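## Task

Grasp the blue 2x2 brick and put it into the green bin, without disturbing any other brick; releasing is allowed as soon as some part of the brick is inside the bin. Then open the gripper and withdraw the arm.

## Robot and tools

Robot: a single arm with six revolute joints and a two-finger parallel gripper, viewed by two head cameras, cam_head_left and cam_head_right (each 672x504). zoom_image also accepts cam_wrist. Loose objects may occasionally get a small push from outside; nothing may leave the table.

Frame: the scene frame has its origin on the tabletop straight below the arm base, +z up, and +y to the left when facing along +x. The base may be slightly tilted. The reported hand position is only approximate, worse when the arm is stretched out. The gripper's fingers extend along its own +x axis and close along its own y axis; end_effector_position is the point between the finger pads, roughly 3 to 4 cm short of the fingertips.

Tool execute_actions, argument "actions": a list holding at most one entry. An empty list only reports the state. An entry with "rows" and optional "steps" (1 to 15, default 15) is a motion; an entry with only "steps" (1 to 300) is a wait that returns once that many control steps have passed since the previous result. Each control step lasts 1/30 s. Optional "pictures" (true/false) decides whether camera images come back; by default they do. A rejected call sends nothing to the robot.

Rows: one list of rows for the one arm, 1 to 15 rows, each exactly 7 plain numbers: waist, shoulder, elbow, wrist pitch, wrist yaw, wrist roll, then gripper opening. One row is applied per step; if fewer rows than steps, the final row is held. The six joint values are absolute target angles in radians, in the same form as the Joint positions line, not offsets. Stated ranges: waist -3.054 to 3.054, shoulder 0.000 to 3.142, elbow 0.000 to 2.356, wrist pitch -1.571 to 1.571, wrist yaw -1.571 to 1.571, wrist roll -3.142 to 3.142. True ends can differ by up to 0.010 rad either way. A target more than 0.010 rad beyond an end, and farther out than the joint's last reported angle, makes the call rejected. A target beyond the real end is clipped to it, and the result may say "joint sent to its limit" (possibly referring to an earlier, still-running action); absence of that line does not prove room remains.

Opening: an absolute value from -1 to 1; +1 is fully open (pad gap 0.088 m), empty fingers touch near -0.80, and values below that change nothing. Fully closing takes at least about 0.5 s. grip_measured reports the actual opening on this same scale. To keep an object held, keep commanding a value well under grip_measured; a larger difference squeezes harder. Readings may carry a constant error of about 1 mm. Each pad can push about 34 N; closing fast can push harder and sometimes forces the fingers back open.

Motion limits: per step, each joint's target is kept within a lead of its measured angle: 0.211 rad for waist, shoulder and elbow, 0.213 for wrist pitch, 0.267 for wrist yaw, 0.228 for wrist roll. If targets would put the gripper over 70 mm from where it is, all targets are pulled back toward measured angles. Friction can leave a joint short of its target, particularly at long reach, and tiny changes may not move at all, so read Joint positions after every move. Between calls the arm keeps heading for the last row sent until it has nearly stopped or a step is HELD; only a new action makes it go farther.

Result lines: the state line gives end_effector_position (m), end_effector_quat_wxyz, and linear (m/s) and angular (rad/s) velocities in the scene frame. Joint positions and Joint velocities list the six joints (rad, rad/s) and then the pad gap (m, m/s). "joint command not followed" means the clearance check altered or blocked targets; mounting blocks and posts count as the arm. HELD marks steps where your row was partly or wholly not sent. MOTOR HOT appears from 50 °C; at 95 °C an OVER-TEMPERATURE FAULT holds the arm until it cools, and if it has not cooled in 30 to 60 s the power cuts and the arm goes limp. Holding loads heats motors, even while idle.

Torque faults: if contact torque reaches a joint's load limit (N m: waist 16.8, shoulder 20.8, elbow 20.8, wrist pitch 5.49, wrist yaw 5.47, wrist roll 5.13, including held weight), the arm halts for 10 s and the rest of the call is skipped. Avoid pressing into the table or bricks.

Tool zoom_image: "camera" (cam_head_left, cam_head_right or cam_wrist) and "region" [x0, y0, x1, y1] in pixels of that camera's latest image, origin top-left, at most 504 by 504; returns an enlarged view.

Tool finished_scene: "scene" is the integer number of the current scene (1 to 2). The result gives the next task. Answering without any tool call ends everything.

Avoid: dropping or letting bricks slip, slamming down, hard impacts, shoving objects, knocking anything off the table, and stops of any kind. Move smoothly and finish by opening the gripper and lifting away.

Each tool is called after "Request:" by a JSON object that holds its "name" and its "arguments".

## Session

Request:
{"name": "execute_actions", "arguments": {"actions": []}}

Scene clock: 0.00 s of 4185.00 s.
end_effector_position=(-0.1768, -0.4101, +0.1853) grip_measured=+0.851 end_effector_quat_wxyz=(+0.310, +0.100, +0.937, +0.128) end_effector_velocity=(+0.000, +0.002, -0.000) end_effector_angular_velocity=(+0.010, -0.009, -0.001)
Joint positions: [-1.706  1.667  1.656 -1.165  0.702 -1.818  0.081]
Joint velocities: [-0.002 -0.002 -0.002 -0.007 -0.007 -0.007  0.   ]
Heat: hottest waist 26 °C (+0.0 °C/min).

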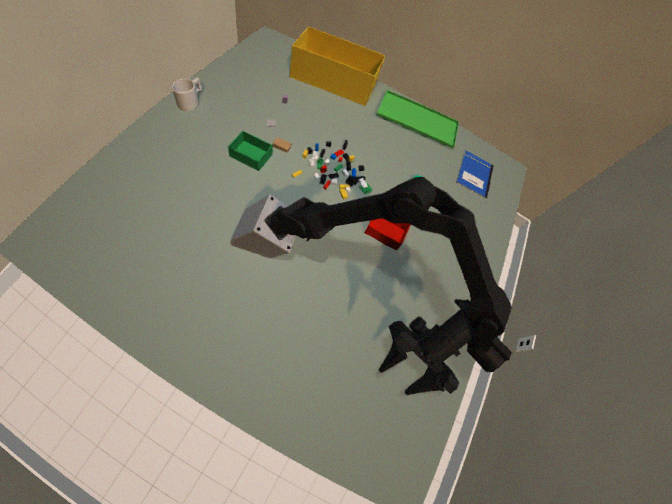

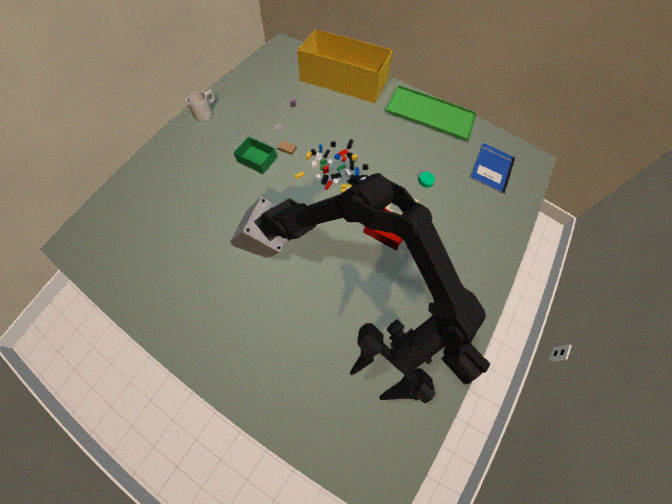

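Request:
{"name": "zoom_image", "arguments": {"camera": "cam_head_left", "region": [285, 130, 385, 205]}}

Request:
{"name": "zoom_image", "arguments": {"camera": "cam_head_right", "region": [285, 130, 385, 205]}}

Region (285, 130, 385, 205) of cam_head_left's 672x504 image, scaled by 5.040, with more detail than that image has; it fills the top 378 rows of this view, and the rest is white.

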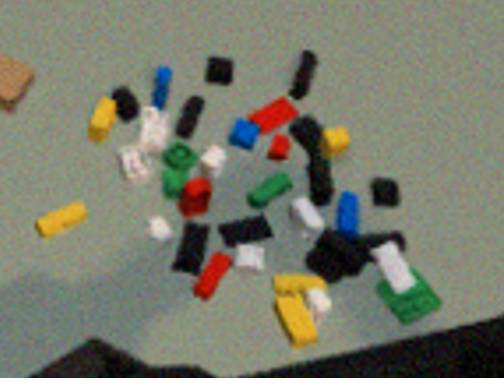

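Region (285, 130, 385, 205) of cam_head_right's 672x504 image, scaled by 5.040, with more detail than that image has; it fills the top 378 rows of this view, and the rest is white.

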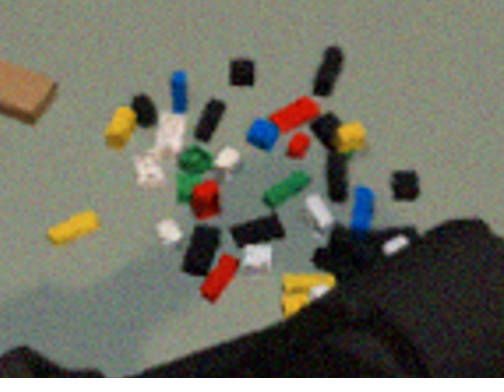

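Request:
{"name": "zoom_image", "arguments": {"camera": "cam_head_left", "region": [320, 144, 352, 168]}}

Request:
{"name": "zoom_image", "arguments": {"camera": "cam_head_right", "region": [324, 144, 356, 168]}}

Region (320, 144, 352, 168) of cam_head_left's 672x504 image, scaled by 15.750, with more detail than that image has; it fills the top 378 rows of this view, and the rest is white.

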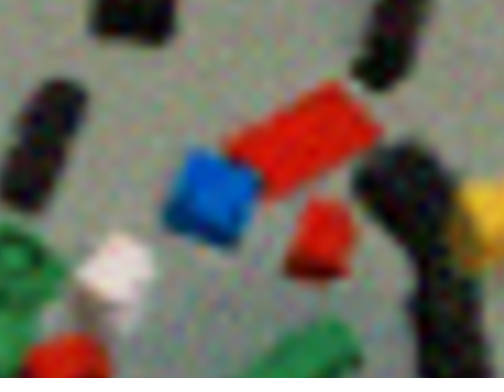

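Region (324, 144, 356, 168) of cam_head_right's 672x504 image, scaled by 15.750, with more detail than that image has; it fills the top 378 rows of this view, and the rest is white.

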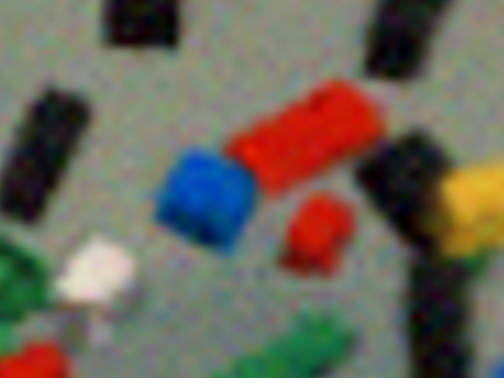

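Request:
{"name": "execute_actions", "arguments": {"actions": [{"rows":[[0.138,1.6,1.3,-0.8,0.115,-1.69,-0.2]],"steps":15}], "pictures": false}}

Request:
{"name": "execute_actions", "arguments": {"actions": [{"steps":40}], "pictures": false}}

Request:
{"name": "execute_actions", "arguments": {"actions": [{"rows":[[0.138,1.63,1.293,-0.793,0.115,-1.69,-0.2],[0.138,1.66,1.286,-0.786,0.115,-1.69,-0.2],[0.138,1.69,1.279,-0.779,0.115,-1.69,-0.2],[0.138,1.72,1.272,-0.772,0.115,-1.69,-0.2],[0.138,1.75,1.265,-0.765,0.115,-1.69,-0.2],[0.138,1.78,1.258,-0.758,0.115,-1.69,-0.2],[0.138,1.81,1.251,-0.75,0.115,-1.69,-0.2],[0.138,1.84,1.244,-0.743,0.115,-1.69,-0.2],[0.138,1.87,1.237,-0.736,0.115,-1.69,-0.2],[0.138,1.90,1.23,-0.729,0.115,-1.69,-0.2],[0.138,1.93,1.223,-0.722,0.115,-1.69,-0.2],[0.138,1.955,1.218,-0.716,0.115,-1.69,-0.2],[0.138,1.974,1.215,-0.712,0.115,-1.69,-0.2]],"steps":15}], "pictures": false}}

Request:
{"name": "execute_actions", "arguments": {"actions": [{"steps":20}]}}

Request:
{"name": "zoom_image", "arguments": {"camera": "cam_head_left", "region": [305, 125, 375, 178]}}

Request:
{"name": "zoom_image", "arguments": {"camera": "cam_head_right", "region": [305, 125, 375, 178]}}

Scene clock: 25.17 s of 4185.00 s.
end_effector_position=(+0.0952, -0.3984, +0.0440) grip_measured=-0.197 end_effector_quat_wxyz=(+0.643, -0.116, +0.736, +0.175) end_effector_velocity=(+0.668, +0.112, +0.008) end_effector_angular_velocity=(+0.061, -1.433, +1.248)
Joint positions: [-1.111  1.61   1.326 -0.814  0.158 -1.692  0.029]
Joint velocities: [ 1.546 -0.095 -0.046  0.256 -0.564 -0.007 -0.001]
Heat: hottest shoulder 29 °C (+7.2 °C/min).
Steps of this call (steps 1 to 740: nothing new was sent; steps 741 to 755: all 15 steps of this action). Readings (joint positions):
741: [-1.696 1.656 1.630 -1.124 0.671 -1.797]
742: [-1.669 1.643 1.596 -1.081 0.619 -1.776]
744: [-1.595 1.627 1.528 -1.003 0.519 -1.748]
748: [-1.438 1.624 1.406 -0.890 0.323 -1.718]
755: the state above

Scene clock: 26.50 s of 4185.00 s.
end_effector_position=(+0.3959, -0.0914, +0.1856) grip_measured=-0.200 end_effector_quat_wxyz=(+0.678, -0.455, +0.312, +0.486) end_effector_velocity=(-0.002, -0.000, -0.003) end_effector_angular_velocity=(-0.001, +0.004, +0.021)
Joint positions: [ 0.141  1.607  1.311 -0.8    0.111 -1.692  0.029]
Joint velocities: [-0.007  0.002 -0.002 -0.007 -0.007 -0.022  0.   ]
Heat: hottest shoulder 29 °C (+6.8 °C/min).
Steps of this call (steps 1 to 40: the robot went on to your last target). Readings (joint positions):
1: [-1.057 1.609 1.325 -0.808 0.145 -1.692]
2: [-1.001 1.609 1.323 -0.806 0.138 -1.692]
4: [-0.886 1.608 1.318 -0.804 0.129 -1.692]
8: [-0.653 1.608 1.313 -0.801 0.123 -1.692]
40: the state above

Scene clock: 27.00 s of 4185.00 s.
end_effector_position=(+0.3639, -0.0156, +0.0647) grip_measured=-0.200 end_effector_quat_wxyz=(+0.580, -0.396, +0.362, +0.612) end_effector_velocity=(-0.113, +0.096, -0.145) end_effector_angular_velocity=(+0.040, +0.479, +0.332)
Joint positions: [ 0.141  1.951  1.222 -0.723  0.111 -1.692  0.029]
Joint velocities: [-0.002  0.422 -0.164  0.007 -0.007 -0.037  0.   ]
Heat: hottest shoulder 29 °C (+6.7 °C/min).
Steps of this call (steps 1 to 15: all 15 steps of this action). Readings (joint positions):
1: [0.141 1.608 1.309 -0.800 0.111 -1.692]
2: [0.141 1.613 1.308 -0.797 0.111 -1.692]
4: [0.141 1.642 1.305 -0.783 0.111 -1.692]
8: [0.141 1.757 1.278 -0.759 0.111 -1.692]
15: the state above

Scene clock: 27.67 s of 4185.00 s.
end_effector_position=(+0.3609, -0.0118, +0.0588) grip_measured=-0.200 end_effector_quat_wxyz=(+0.576, -0.394, +0.364, +0.617) end_effector_velocity=(-0.002, +0.000, +0.000) end_effector_angular_velocity=(+0.007, +0.010, -0.005)
Joint positions: [ 0.141  1.968  1.215 -0.714  0.111 -1.692  0.029]
Joint velocities: [-0.002 -0.002 -0.002 -0.007 -0.007  0.007 -0.   ]
Heat: hottest shoulder 29 °C (+6.5 °C/min).
Steps of this call (steps 1 to 20: the robot went on to your last target). Readings (joint positions):
1: [0.141 1.962 1.217 -0.722 0.111 -1.692]
2: [0.141 1.966 1.215 -0.721 0.111 -1.692]
4: [0.141 1.968 1.215 -0.716 0.111 -1.692]
8: [0.141 1.968 1.215 -0.714 0.111 -1.692]
20: the state above

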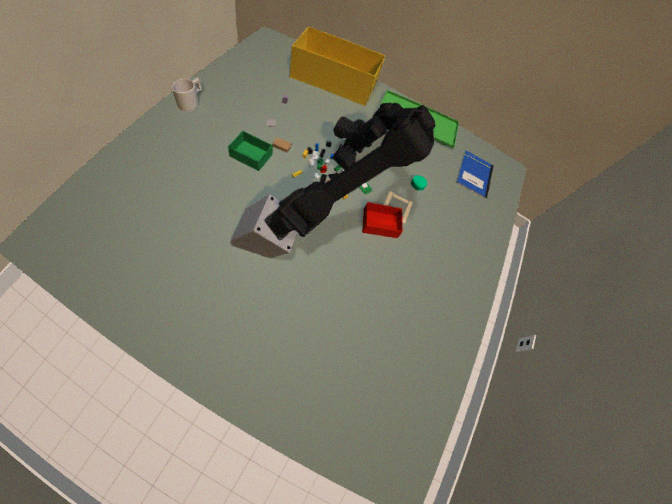

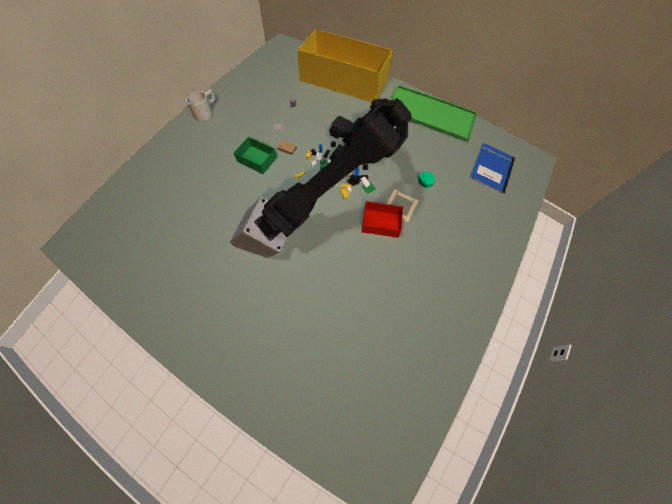

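Region (305, 125, 375, 178) of cam_head_left's 672x504 image, scaled by 7.200, with more detail than that image has; it fills the top 382 rows of this view, and the rest is white.

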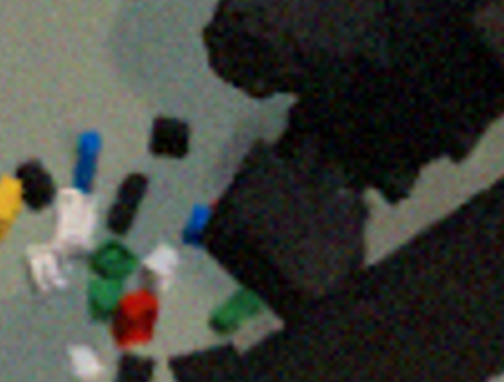

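Region (305, 125, 375, 178) of cam_head_right's 672x504 image, scaled by 7.200, with more detail than that image has; it fills the top 382 rows of this view, and the rest is white.

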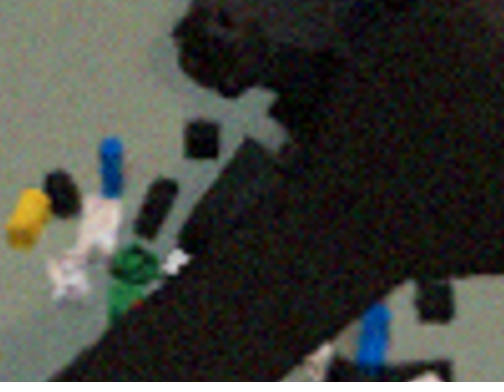

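Request:
{"name": "execute_actions", "arguments": {"actions": [{"rows":[[0.155,1.96,1.214,-0.71,0.15,-1.59,-0.2],[0.172,1.955,1.213,-0.709,0.185,-1.49,-0.2],[0.188,1.955,1.212,-0.707,0.22,-1.39,-0.2],[0.205,1.96,1.211,-0.705,0.255,-1.29,-0.2],[0.221,1.965,1.21,-0.704,0.29,-1.19,-0.2],[0.238,1.97,1.209,-0.702,0.325,-1.09,-0.2],[0.254,1.975,1.208,-0.70,0.36,-0.99,-0.2],[0.271,1.98,1.207,-0.699,0.395,-0.89,-0.2],[0.287,1.99,1.206,-0.697,0.43,-0.79,-0.2],[0.304,2.0,1.205,-0.696,0.465,-0.69,-0.2],[0.32,2.01,1.204,-0.694,0.5,-0.59,-0.2],[0.337,2.02,1.203,-0.693,0.535,-0.49,-0.2],[0.354,2.03,1.201,-0.691,0.568,-0.39,-0.2],[0.354,2.04,1.201,-0.691,0.568,-0.39,-0.2],[0.354,2.055,1.201,-0.691,0.568,-0.39,-0.2]],"steps":15}], "pictures": false}}

Request:
{"name": "execute_actions", "arguments": {"actions": [{"steps":25}]}}

Request:
{"name": "zoom_image", "arguments": {"camera": "cam_head_left", "region": [305, 125, 375, 178]}}

Scene clock: 42.20 s of 4185.00 s.
end_effector_position=(+0.3673, -0.0012, +0.0685) grip_measured=-0.200 end_effector_quat_wxyz=(+0.660, -0.280, +0.629, +0.300) end_effector_velocity=(-0.034, +0.086, -0.050) end_effector_angular_velocity=(-0.383, +0.168, -1.711)
Joint positions: [ 0.342  2.015  1.214 -0.695  0.527 -0.699  0.029]
Joint velocities: [ 0.291  0.349 -0.022  0.022  0.432  2.132 -0.   ]
Heat: hottest shoulder 29 °C (+4.3 °C/min).
Steps of this call (steps 1 to 15: the robot went on to your last target; steps 16 to 421: nothing new was sent; steps 422 to 436: all 15 steps of this action). Readings (joint positions):
422: [0.142 1.969 1.215 -0.713 0.121 -1.663]
423: [0.147 1.968 1.215 -0.713 0.140 -1.610]
425: [0.166 1.967 1.215 -0.712 0.192 -1.471]
429: [0.231 1.967 1.215 -0.705 0.317 -1.190]
436: the state above

Scene clock: 43.03 s of 4185.00 s.
end_effector_position=(+0.3620, +0.0030, +0.0611) grip_measured=-0.200 end_effector_quat_wxyz=(+0.682, -0.199, +0.675, +0.200) end_effector_velocity=(-0.000, +0.001, -0.002) end_effector_angular_velocity=(+0.007, +0.001, +0.004)
Joint positions: [ 0.355  2.046  1.206 -0.693  0.564 -0.393  0.029]
Joint velocities: [-0.002  0.002 -0.002  0.007 -0.007 -0.007 -0.   ]
Heat: hottest shoulder 29 °C (+4.2 °C/min).
Steps of this call (steps 1 to 25: the robot went on to your last target). Readings (joint positions):
1: [0.349 2.025 1.213 -0.694 0.538 -0.630]
2: [0.353 2.034 1.211 -0.694 0.545 -0.560]
4: [0.355 2.043 1.208 -0.694 0.554 -0.471]
8: [0.355 2.046 1.206 -0.693 0.562 -0.410]
25: the state above

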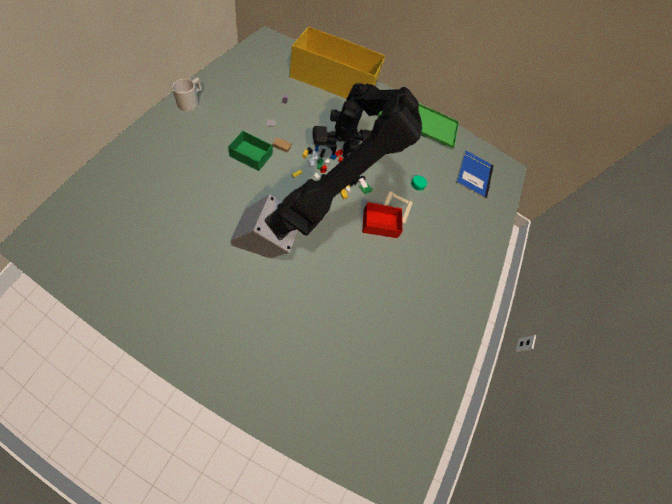

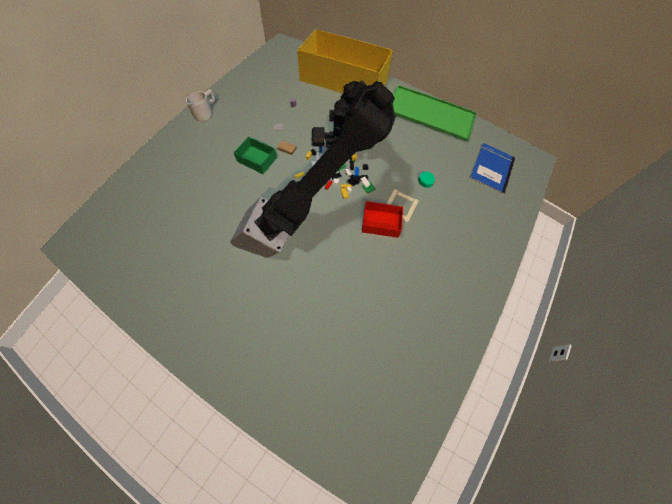

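Region (305, 125, 375, 178) of cam_head_left's 672x504 image, scaled by 7.200, with more detail than that image has; it fills the top 382 rows of this view, and the rest is white.

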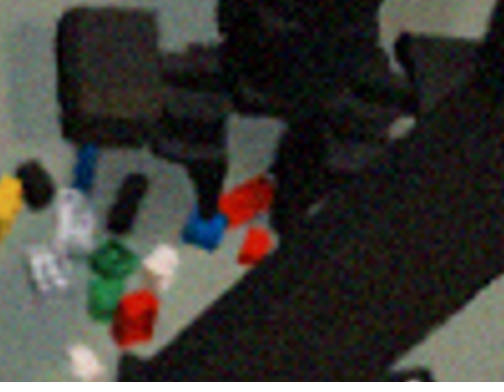

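Request:
{"name": "execute_actions", "arguments": {"actions": [{"rows":[[0.36,2.06,1.205,-0.689,0.568,-0.33,-0.2],[0.365,2.065,1.208,-0.687,0.568,-0.27,-0.2],[0.37,2.07,1.211,-0.685,0.568,-0.21,-0.2],[0.375,2.075,1.214,-0.683,0.568,-0.15,-0.2],[0.38,2.08,1.217,-0.681,0.568,-0.09,-0.2],[0.385,2.086,1.221,-0.679,0.568,-0.03,-0.2],[0.385,2.092,1.221,-0.676,0.568,0.03,-0.2],[0.385,2.098,1.221,-0.676,0.568,0.09,-0.2],[0.385,2.104,1.221,-0.676,0.568,0.15,-0.2],[0.385,2.11,1.221,-0.676,0.568,0.15,-0.2]],"steps":15}], "pictures": false}}

Request:
{"name": "execute_actions", "arguments": {"actions": [{"steps":15}]}}

Request:
{"name": "zoom_image", "arguments": {"camera": "cam_head_left", "region": [305, 125, 375, 178]}}

Scene clock: 49.40 s of 4185.00 s.
end_effector_position=(+0.3604, +0.0205, +0.0532) grip_measured=-0.200 end_effector_quat_wxyz=(+0.706, -0.030, +0.707, +0.031) end_effector_velocity=(-0.004, +0.002, -0.004) end_effector_angular_velocity=(+0.003, +0.021, -0.159)
Joint positions: [ 0.385  2.099  1.215 -0.679  0.564  0.133  0.029]
Joint velocities: [-0.002  0.012 -0.002 -0.007 -0.007  0.168 -0.   ]
Heat: hottest shoulder 29 °C (+3.6 °C/min).
Steps of this call (steps 1 to 15: the robot went on to your last target; steps 16 to 176: nothing new was sent; steps 177 to 191: all 15 steps of this action). Readings (joint positions):
177: [0.356 2.046 1.206 -0.693 0.564 -0.375]
178: [0.356 2.047 1.206 -0.692 0.564 -0.344]
180: [0.361 2.052 1.207 -0.689 0.564 -0.256]
184: [0.380 2.073 1.212 -0.681 0.564 -0.038]
191: the state above

Scene clock: 49.90 s of 4185.00 s.
end_effector_position=(+0.3607, +0.0205, +0.0532) grip_measured=-0.200 end_effector_quat_wxyz=(+0.707, -0.025, +0.706, +0.027) end_effector_velocity=(-0.004, -0.004, -0.002) end_effector_angular_velocity=(-0.010, +0.012, +0.008)
Joint positions: [ 0.385  2.099  1.216 -0.678  0.564  0.147  0.029]
Joint velocities: [-0.007 -0.002 -0.007 -0.007  0.007 -0.007 -0.   ]
Heat: hottest shoulder 29 °C (+3.6 °C/min).
Steps of this call (steps 1 to 15: the robot went on to your last target). Readings (joint positions):
1: [0.385 2.099 1.215 -0.679 0.564 0.138]
2: [0.385 2.099 1.215 -0.679 0.564 0.141]
4: [0.385 2.099 1.216 -0.678 0.564 0.144]
8: [0.385 2.099 1.216 -0.678 0.564 0.146]
15: the state above

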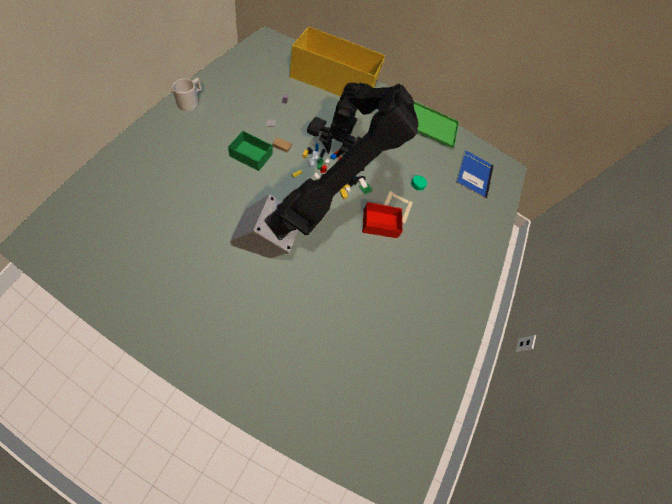

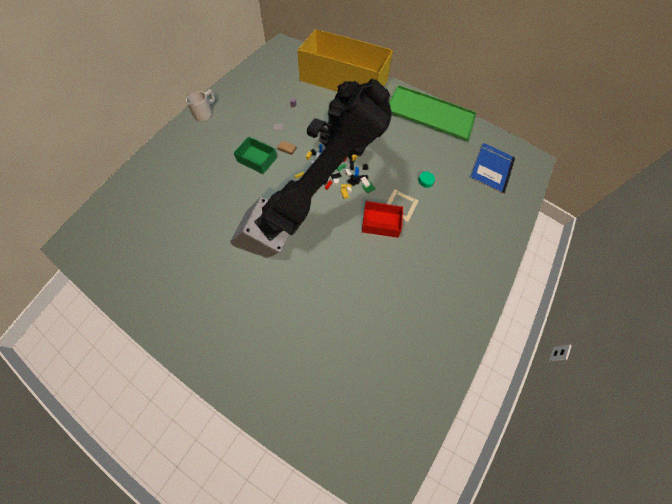

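Region (305, 125, 375, 178) of cam_head_left's 672x504 image, scaled by 7.200, with more detail than that image has; it fills the top 382 rows of this view, and the rest is white.

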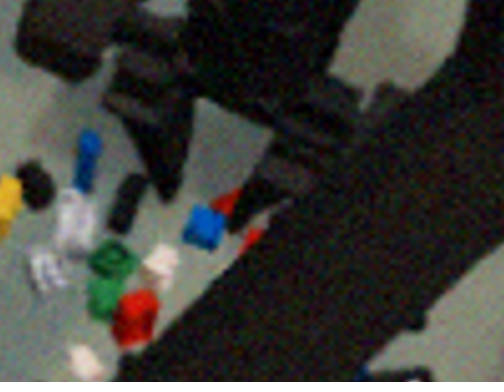

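Request:
{"name": "execute_actions", "arguments": {"actions": [{"rows":[[0.383,2.112,1.214,-0.671,0.568,0.148,-0.23],[0.381,2.114,1.212,-0.666,0.568,0.146,-0.26],[0.379,2.117,1.210,-0.661,0.568,0.144,-0.29],[0.377,2.119,1.208,-0.655,0.568,0.142,-0.29],[0.375,2.121,1.206,-0.65,0.568,0.14,-0.29],[0.373,2.124,1.204,-0.645,0.568,0.138,-0.29],[0.371,2.126,1.203,-0.64,0.568,0.136,-0.29],[0.369,2.128,1.201,-0.635,0.568,0.134,-0.29],[0.366,2.131,1.199,-0.63,0.568,0.132,-0.29],[0.363,2.133,1.197,-0.624,0.568,0.13,-0.29]],"steps":15}], "pictures": false}}

Request:
{"name": "execute_actions", "arguments": {"actions": [{"steps":10}]}}

Request:
{"name": "zoom_image", "arguments": {"camera": "cam_head_left", "region": [305, 125, 375, 178]}}

Scene clock: 59.20 s of 4185.00 s.
end_effector_position=(+0.3625, +0.0209, +0.0419) grip_measured=-0.289 end_effector_quat_wxyz=(+0.709, -0.021, +0.705, +0.023) end_effector_velocity=(-0.010, -0.001, -0.009) end_effector_angular_velocity=(-0.001, +0.038, +0.031)
Joint positions: [ 0.368  2.121  1.205 -0.629  0.565  0.134  0.025]
Joint velocities: [-0.012  0.012 -0.017 -0.007 -0.007 -0.022 -0.   ]
Heat: hottest waist 29 °C (+3.0 °C/min).
Steps of this call (steps 1 to 15: the robot went on to your last target; steps 16 to 264: nothing new was sent; steps 265 to 279: all 15 steps of this action). Readings (joint positions):
265: [0.385 2.100 1.216 -0.677 0.564 0.147]
266: [0.385 2.101 1.216 -0.675 0.564 0.147]
268: [0.385 2.102 1.216 -0.667 0.564 0.147]
272: [0.380 2.110 1.214 -0.648 0.564 0.141]
279: the state above

Scene clock: 59.53 s of 4185.00 s.
end_effector_position=(+0.3627, +0.0210, +0.0418) grip_measured=-0.290 end_effector_quat_wxyz=(+0.709, -0.021, +0.704, +0.023) end_effector_velocity=(+0.002, -0.003, +0.001) end_effector_angular_velocity=(-0.005, -0.010, -0.016)
Joint positions: [ 0.368  2.122  1.205 -0.627  0.565  0.133  0.025]
Joint velocities: [-0.002 -0.007 -0.002  0.007  0.007  0.007  0.   ]
Heat: hottest waist 29 °C (+3.0 °C/min).
Steps of this call (steps 1 to 10: the robot went on to your last target). Readings (joint positions):
1: [0.368 2.122 1.205 -0.628 0.565 0.133]
2: [0.368 2.122 1.205 -0.628 0.565 0.133]
4: [0.368 2.122 1.205 -0.627 0.565 0.133]
8: [0.368 2.122 1.205 -0.627 0.565 0.133]
10: the state above

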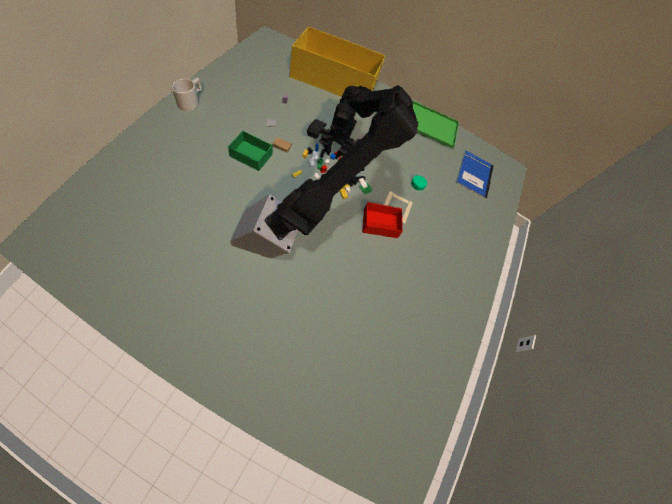

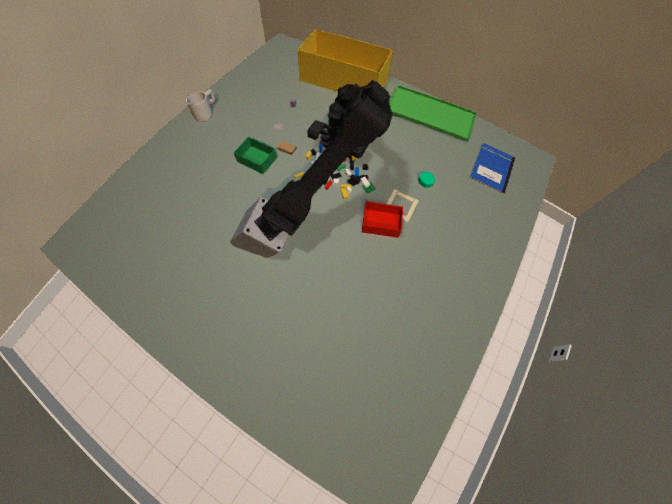

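Region (305, 125, 375, 178) of cam_head_left's 672x504 image, scaled by 7.200, with more detail than that image has; it fills the top 382 rows of this view, and the rest is white.

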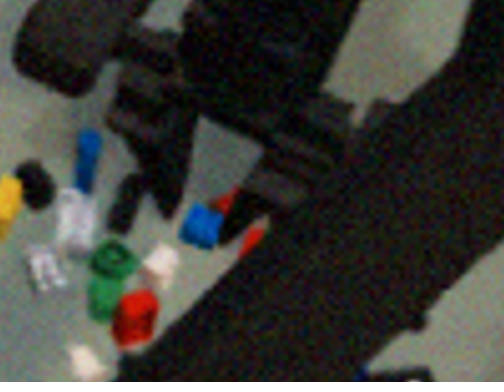

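Request:
{"name": "execute_actions", "arguments": {"actions": [{"rows":[[0.365,2.13,1.194,-0.626,0.568,0.13,-0.29],[0.365,2.13,1.192,-0.626,0.568,0.13,-0.29],[0.365,2.13,1.190,-0.626,0.568,0.13,-0.29],[0.365,2.13,1.190,-0.626,0.568,0.13,-0.29],[0.365,2.13,1.190,-0.626,0.568,0.13,-0.29],[0.365,2.13,1.190,-0.626,0.568,0.13,-0.29],[0.365,2.13,1.190,-0.626,0.568,0.13,-0.33],[0.365,2.13,1.190,-0.626,0.568,0.13,-0.37],[0.365,2.13,1.190,-0.626,0.568,0.13,-0.41],[0.365,2.13,1.190,-0.626,0.568,0.13,-0.45],[0.365,2.13,1.190,-0.626,0.568,0.13,-0.49],[0.365,2.13,1.190,-0.626,0.568,0.13,-0.53],[0.365,2.13,1.190,-0.626,0.568,0.13,-0.57],[0.365,2.13,1.190,-0.626,0.568,0.13,-0.61],[0.365,2.13,1.190,-0.626,0.568,0.13,-0.65]],"steps":15}], "pictures": false}}

Request:
{"name": "execute_actions", "arguments": {"actions": [{"steps":10}]}}

Request:
{"name": "zoom_image", "arguments": {"camera": "cam_head_left", "region": [305, 125, 375, 178]}}

Scene clock: 65.43 s of 4185.00 s.
end_effector_position=(+0.3602, +0.0212, +0.0404) grip_measured=-0.487 end_effector_quat_wxyz=(+0.707, -0.023, +0.706, +0.024) end_effector_velocity=(-0.003, +0.002, -0.000) end_effector_angular_velocity=(+0.020, +0.012, +0.009)
Joint positions: [ 0.368  2.123  1.198 -0.626  0.565  0.133  0.015]
Joint velocities: [-0.002 -0.002 -0.002 -0.007 -0.022 -0.007  0.001]
Heat: hottest waist 30 °C (+4.0 °C/min).
Steps of this call (steps 1 to 15: the robot went on to your last target; steps 16 to 162: nothing new was sent; steps 163 to 177: all 15 steps of this action). Readings (joint positions):
163: [0.368 2.122 1.204 -0.626 0.565 0.133]
164: [0.368 2.122 1.204 -0.626 0.565 0.133]
166: [0.368 2.123 1.201 -0.626 0.565 0.133]
170: [0.368 2.123 1.199 -0.626 0.565 0.133]
177: the state above

Scene clock: 65.77 s of 4185.00 s.
end_effector_position=(+0.3602, +0.0212, +0.0404) grip_measured=-0.487 end_effector_quat_wxyz=(+0.707, -0.023, +0.706, +0.024) end_effector_velocity=(-0.002, -0.000, -0.000) end_effector_angular_velocity=(+0.006, +0.009, +0.009)
Joint positions: [ 0.368  2.123  1.198 -0.626  0.565  0.133  0.015]
Joint velocities: [-0.002 -0.002 -0.002 -0.007 -0.007 -0.007  0.   ]
Heat: hottest waist 30 °C (+4.0 °C/min).
Steps of this call (steps 1 to 10: the robot went on to your last target). Readings (joint positions):
1: [0.368 2.123 1.198 -0.626 0.565 0.133]
2: [0.368 2.123 1.198 -0.626 0.565 0.133]
4: [0.368 2.123 1.198 -0.626 0.565 0.133]
8: [0.368 2.123 1.198 -0.626 0.565 0.133]
10: the state above

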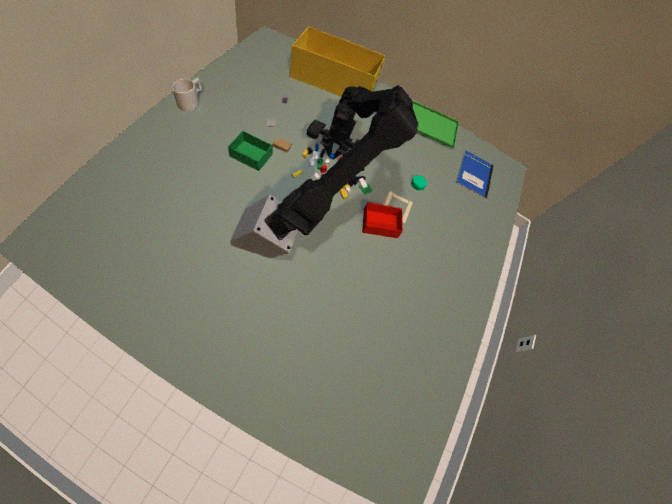

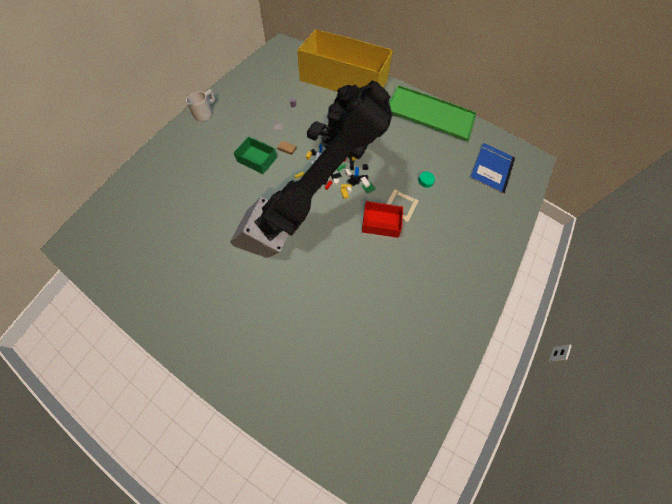

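Region (305, 125, 375, 178) of cam_head_left's 672x504 image, scaled by 7.200, with more detail than that image has; it fills the top 382 rows of this view, and the rest is white.

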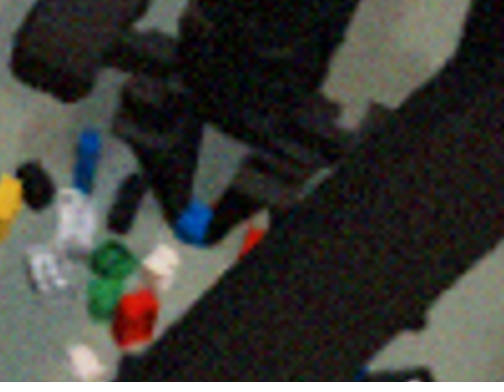

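Request:
{"name": "execute_actions", "arguments": {"actions": [{"rows":[[0.374,2.113,1.203,-0.641,0.568,0.13,-0.65],[0.38,2.106,1.208,-0.656,0.568,0.13,-0.65],[0.386,2.099,1.212,-0.671,0.568,0.13,-0.65],[0.392,2.092,1.216,-0.686,0.568,0.13,-0.65],[0.398,2.085,1.221,-0.701,0.568,0.13,-0.65],[0.404,2.078,1.225,-0.716,0.568,0.13,-0.65],[0.41,2.071,1.229,-0.731,0.568,0.13,-0.65],[0.416,2.064,1.234,-0.746,0.568,0.13,-0.65],[0.422,2.057,1.238,-0.761,0.568,0.13,-0.65],[0.428,2.05,1.242,-0.776,0.568,0.13,-0.65],[0.434,2.043,1.247,-0.791,0.568,0.13,-0.65],[0.44,2.036,1.251,-0.806,0.568,0.13,-0.65],[0.446,2.03,1.255,-0.82,0.568,0.13,-0.65],[0.46,2.03,1.258,-0.83,0.566,0.13,-0.65],[0.48,2.035,1.26,-0.836,0.562,0.13,-0.65]],"steps":15}], "pictures": false}}

Request:
{"name": "execute_actions", "arguments": {"actions": [{"rows":[[0.52,2.05,1.262,-0.836,0.553,0.13,-0.65],[0.565,2.07,1.264,-0.836,0.543,0.13,-0.65],[0.61,2.09,1.266,-0.836,0.533,0.13,-0.65],[0.655,2.11,1.268,-0.836,0.523,0.13,-0.65],[0.70,2.135,1.27,-0.836,0.513,0.13,-0.65],[0.745,2.16,1.272,-0.836,0.503,0.13,-0.65],[0.79,2.185,1.274,-0.836,0.492,0.13,-0.65],[0.835,2.21,1.276,-0.836,0.482,0.13,-0.65],[0.88,2.24,1.278,-0.836,0.472,0.13,-0.65],[0.925,2.27,1.28,-0.836,0.461,0.13,-0.65],[0.97,2.30,1.281,-0.836,0.451,0.13,-0.65],[1.015,2.33,1.282,-0.836,0.44,0.13,-0.65],[1.06,2.36,1.283,-0.836,0.43,0.13,-0.65],[1.09,2.39,1.284,-0.836,0.424,0.13,-0.65],[1.106,2.414,1.285,-0.836,0.42,0.13,-0.65]],"steps":15}], "pictures": false}}

Request:
{"name": "execute_actions", "arguments": {"actions": [{"steps":15}]}}

Request:
{"name": "zoom_image", "arguments": {"camera": "cam_head_left", "region": [205, 100, 305, 175]}}

Request:
{"name": "zoom_image", "arguments": {"camera": "cam_head_right", "region": [205, 100, 305, 175]}}

Scene clock: 80.27 s of 4185.00 s.
end_effector_position=(+0.3559, +0.0237, +0.0869) grip_measured=-0.487 end_effector_quat_wxyz=(+0.705, -0.057, +0.705, +0.057) end_effector_velocity=(-0.012, +0.058, +0.101) end_effector_angular_velocity=(+0.016, -0.060, +0.333)
Joint positions: [ 0.447  2.042  1.248 -0.81   0.565  0.132  0.015]
Joint velocities: [ 0.295 -0.09   0.11  -0.315 -0.007 -0.022 -0.   ]
Heat: hottest waist 30 °C (+2.0 °C/min).
Steps of this call (steps 1 to 15: the robot went on to your last target; steps 16 to 420: nothing new was sent; steps 421 to 435: all 15 steps of this action). Readings (joint positions):
421: [0.368 2.123 1.198 -0.627 0.566 0.132]
422: [0.369 2.122 1.198 -0.634 0.566 0.132]
424: [0.376 2.115 1.201 -0.659 0.566 0.132]
428: [0.400 2.089 1.216 -0.712 0.566 0.132]
435: the state above

Scene clock: 80.77 s of 4185.00 s.
end_effector_position=(+0.2419, +0.2234, +0.1128) grip_measured=-0.487 end_effector_quat_wxyz=(+0.661, -0.270, +0.638, +0.289) end_effector_velocity=(-0.378, +0.270, -0.093) end_effector_angular_velocity=(-0.352, +0.073, +1.321)
Joint positions: [ 1.044  2.341  1.281 -0.831  0.438  0.132  0.015]
Joint velocities: [ 1.106  0.867  0.012 -0.007 -0.256 -0.007 -0.   ]
Heat: hottest waist 30 °C (+2.0 °C/min).
Steps of this call (steps 1 to 15: all 15 steps of this action). Readings (joint positions):
1: [0.460 2.041 1.252 -0.817 0.565 0.132]
2: [0.480 2.042 1.255 -0.822 0.564 0.132]
4: [0.546 2.059 1.262 -0.826 0.551 0.132]
8: [0.731 2.141 1.274 -0.828 0.509 0.132]
15: the state above

Scene clock: 81.27 s of 4185.00 s.
end_effector_position=(+0.2165, +0.2374, +0.1023) grip_measured=-0.487 end_effector_quat_wxyz=(+0.639, -0.307, +0.635, +0.306) end_effector_velocity=(+0.000, +0.001, -0.000) end_effector_angular_velocity=(+0.009, +0.004, +0.002)
Joint positions: [ 1.109  2.407  1.282 -0.835  0.422  0.132  0.015]
Joint velocities: [-0.002 -0.002 -0.002  0.007 -0.007 -0.007 -0.   ]
Heat: hottest waist 30 °C (+2.0 °C/min).
Steps of this call (steps 1 to 15: the robot went on to your last target). Readings (joint positions):
1: [1.076 2.365 1.281 -0.831 0.430 0.132]
2: [1.099 2.384 1.281 -0.834 0.425 0.132]
4: [1.116 2.405 1.281 -0.835 0.422 0.132]
8: [1.111 2.407 1.282 -0.835 0.422 0.132]
15: the state above

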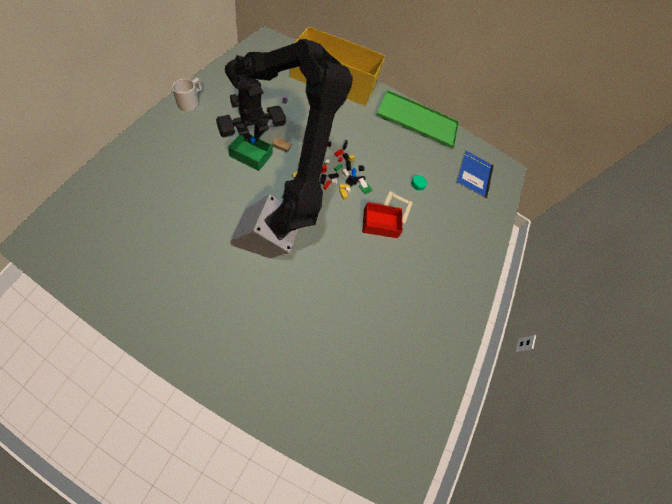

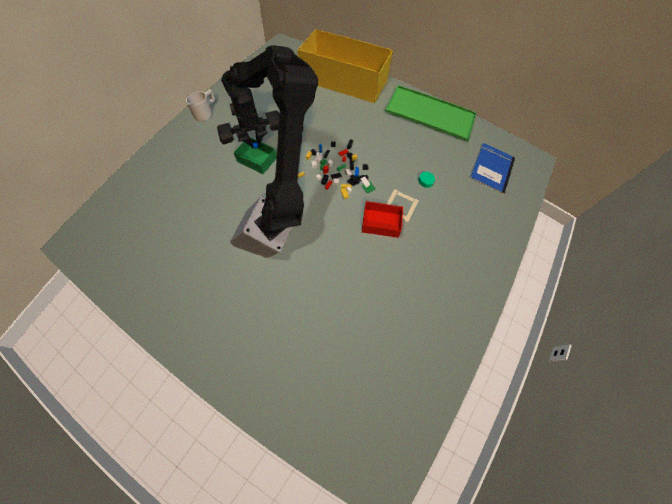

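Region (205, 100, 305, 175) of cam_head_left's 672x504 image, scaled by 5.040, with more detail than that image has; it fills the top 378 rows of this view, and the rest is white.

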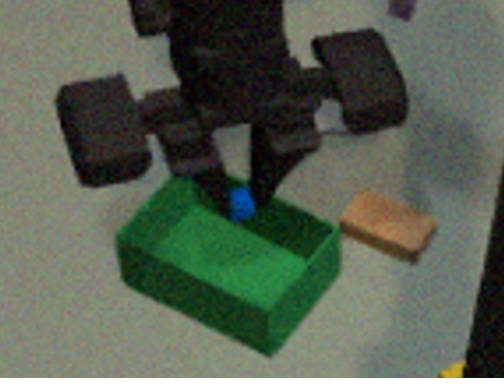

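Region (205, 100, 305, 175) of cam_head_right's 672x504 image, scaled by 5.040, with more detail than that image has; it fills the top 378 rows of this view, and the rest is white.

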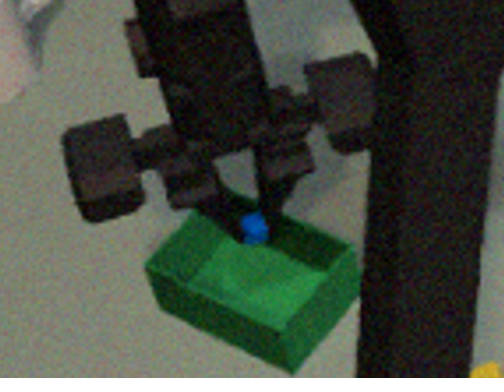

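Request:
{"name": "execute_actions", "arguments": {"actions": [{"rows":[[1.103,2.42,1.278,-0.822,0.421,0.13,-0.65],[1.1,2.426,1.271,-0.808,0.422,0.13,-0.65],[1.097,2.432,1.265,-0.794,0.423,0.13,-0.65],[1.094,2.438,1.258,-0.78,0.425,0.13,-0.65],[1.091,2.445,1.251,-0.766,0.426,0.13,-0.65],[1.088,2.451,1.244,-0.752,0.427,0.13,-0.65],[1.085,2.457,1.238,-0.738,0.428,0.13,-0.65],[1.081,2.463,1.231,-0.723,0.429,0.13,-0.65],[1.078,2.469,1.224,-0.709,0.43,0.13,-0.65],[1.075,2.475,1.217,-0.695,0.431,0.13,-0.65],[1.072,2.481,1.21,-0.681,0.433,0.13,-0.65],[1.069,2.487,1.204,-0.667,0.434,0.13,-0.65],[1.066,2.493,1.197,-0.653,0.435,0.13,-0.65],[1.063,2.5,1.19,-0.639,0.436,0.13,-0.65]],"steps":15}], "pictures": false}}

Request:
{"name": "execute_actions", "arguments": {"actions": [{"rows":[[1.063,2.5,1.19,-0.639,0.436,0.13,-0.65],[1.063,2.5,1.19,-0.639,0.436,0.13,-0.65],[1.063,2.5,1.19,-0.639,0.436,0.13,-0.65],[1.063,2.5,1.19,-0.639,0.436,0.13,-0.65],[1.063,2.5,1.19,-0.639,0.436,0.13,-0.65],[1.063,2.5,1.19,-0.639,0.436,0.13,-0.65],[1.063,2.5,1.19,-0.639,0.436,0.13,-0.55],[1.063,2.5,1.19,-0.639,0.436,0.13,-0.47],[1.063,2.5,1.19,-0.639,0.436,0.13,-0.4],[1.063,2.5,1.19,-0.639,0.436,0.13,-0.33],[1.063,2.5,1.19,-0.639,0.436,0.13,-0.28]],"steps":15}], "pictures": false}}

Request:
{"name": "execute_actions", "arguments": {"actions": [{"rows":[[1.067,2.488,1.198,-0.656,0.435,0.13,-0.28],[1.071,2.48,1.206,-0.673,0.434,0.13,-0.28],[1.075,2.472,1.214,-0.69,0.432,0.13,-0.28],[1.079,2.464,1.222,-0.707,0.431,0.13,-0.28],[1.083,2.456,1.23,-0.724,0.43,0.13,-0.28],[1.087,2.448,1.238,-0.741,0.428,0.13,-0.28],[1.091,2.44,1.246,-0.758,0.427,0.13,-0.28],[1.095,2.43,1.254,-0.775,0.426,0.13,-0.28],[1.099,2.42,1.262,-0.792,0.424,0.13,-0.28],[1.103,2.405,1.27,-0.809,0.423,0.13,-0.28],[1.107,2.39,1.278,-0.826,0.422,0.13,-0.28],[1.11,2.37,1.285,-0.84,0.42,0.13,-0.28],[1.11,2.34,1.285,-0.84,0.42,0.13,-0.28],[1.11,2.31,1.285,-0.84,0.42,0.13,-0.28],[1.11,2.28,1.285,-0.84,0.42,0.13,-0.28]],"steps":15}], "pictures": false}}

Request:
{"name": "execute_actions", "arguments": {"actions": [{"steps":12}]}}

Request:
{"name": "zoom_image", "arguments": {"camera": "cam_head_left", "region": [205, 100, 305, 175]}}

Scene clock: 94.07 s of 4185.00 s.
end_effector_position=(+0.2119, +0.2410, +0.0610) grip_measured=-0.487 end_effector_quat_wxyz=(+0.647, -0.289, +0.640, +0.297) end_effector_velocity=(-0.029, -0.015, -0.085) end_effector_angular_velocity=(-0.063, +0.063, -0.025)
Joint positions: [ 1.072  2.48   1.209 -0.662  0.43   0.132  0.015]
Joint velocities: [-0.071  0.159 -0.149  0.242  0.007 -0.007 -0.   ]
Heat: hottest waist 30 °C (+1.0 °C/min).
Steps of this call (steps 1 to 15: the robot went on to your last target; steps 16 to 369: nothing new was sent; steps 370 to 384: all 15 steps of this action). Readings (joint positions):
370: [1.109 2.408 1.282 -0.835 0.422 0.132]
371: [1.109 2.408 1.282 -0.829 0.422 0.132]
373: [1.106 2.413 1.280 -0.805 0.422 0.132]
377: [1.095 2.434 1.258 -0.755 0.422 0.132]
384: the state above

Scene clock: 94.57 s of 4185.00 s.
end_effector_position=(+0.2104, +0.2405, +0.0554) grip_measured=-0.306 end_effector_quat_wxyz=(+0.648, -0.289, +0.640, +0.295) end_effector_velocity=(-0.001, -0.005, -0.000) end_effector_angular_velocity=(-0.021, +0.006, +0.014)
Joint positions: [ 1.068  2.49   1.198 -0.641  0.432  0.132  0.024]
Joint velocities: [-0.002 -0.002 -0.002 -0.022  0.007 -0.007  0.015]
Heat: hottest waist 30 °C (+1.0 °C/min).
Steps of this call (steps 1 to 15: all 15 steps of this action). Readings (joint positions):
1: [1.070 2.484 1.204 -0.656 0.431 0.132]
2: [1.069 2.487 1.201 -0.653 0.431 0.132]
4: [1.068 2.489 1.198 -0.647 0.431 0.132]
8: [1.068 2.490 1.198 -0.642 0.432 0.132]
15: the state above

Scene clock: 95.07 s of 4185.00 s.
end_effector_position=(+0.2243, +0.2360, +0.1176) grip_measured=-0.280 end_effector_quat_wxyz=(+0.657, -0.290, +0.623, +0.308) end_effector_velocity=(+0.103, -0.018, +0.251) end_effector_angular_velocity=(+0.523, -0.322, -0.229)
Joint positions: [ 1.108  2.35   1.271 -0.826  0.424  0.132  0.025]
Joint velocities: [ 0.037 -0.764  0.046 -0.154 -0.007 -0.007 -0.   ]
Heat: hottest waist 30 °C (+1.0 °C/min).
Steps of this call (steps 1 to 15: all 15 steps of this action). Readings (joint positions):
1: [1.068 2.490 1.198 -0.641 0.432 0.132]
2: [1.068 2.490 1.198 -0.648 0.432 0.132]
4: [1.069 2.486 1.203 -0.677 0.432 0.132]
8: [1.082 2.461 1.227 -0.737 0.432 0.132]
15: the state above

Scene clock: 95.47 s of 4185.00 s.
end_effector_position=(+0.2368, +0.2358, +0.1430) grip_measured=-0.280 end_effector_quat_wxyz=(+0.681, -0.267, +0.607, +0.311) end_effector_velocity=(-0.003, -0.000, -0.000) end_effector_angular_velocity=(+0.006, +0.022, +0.011)
Joint positions: [ 1.109  2.281  1.287 -0.838  0.424  0.132  0.025]
Joint velocities: [-0.002 -0.002 -0.002 -0.007 -0.022 -0.007 -0.   ]
Heat: hottest waist 30 °C (+1.0 °C/min).
Steps of this call (steps 1 to 12: the robot went on to your last target). Readings (joint positions):
1: [1.109 2.328 1.273 -0.831 0.424 0.132]
2: [1.109 2.309 1.277 -0.832 0.424 0.132]
4: [1.109 2.287 1.285 -0.832 0.424 0.132]
8: [1.109 2.281 1.287 -0.838 0.424 0.132]
12: the state above

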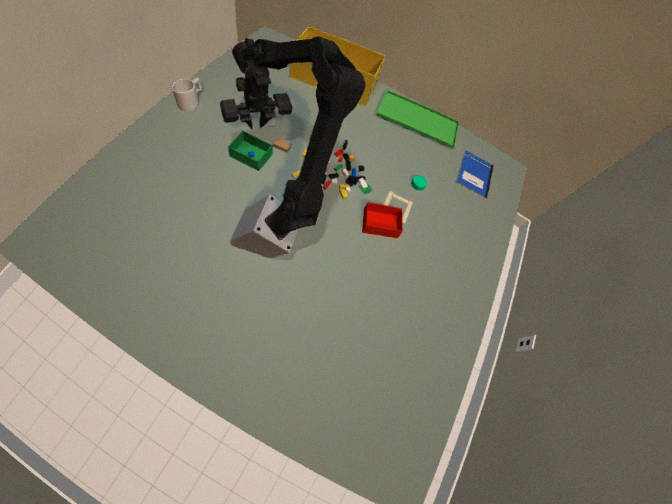

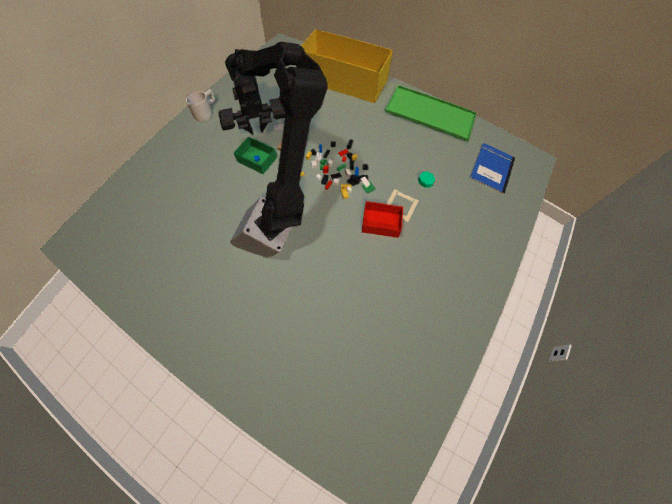

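Region (205, 100, 305, 175) of cam_head_left's 672x504 image, scaled by 5.040, with more detail than that image has; it fills the top 378 rows of this view, and the rest is white.

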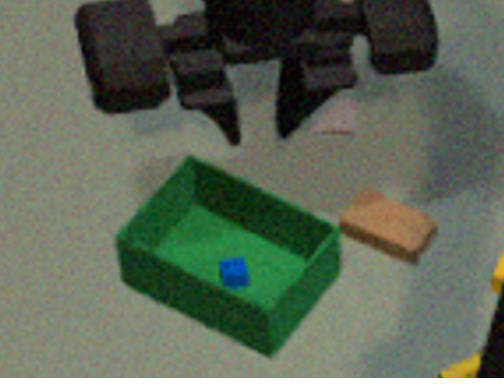

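Request:
{"name": "finished_scene", "arguments": {"scene": 2}}

The scene is finished: the task was done.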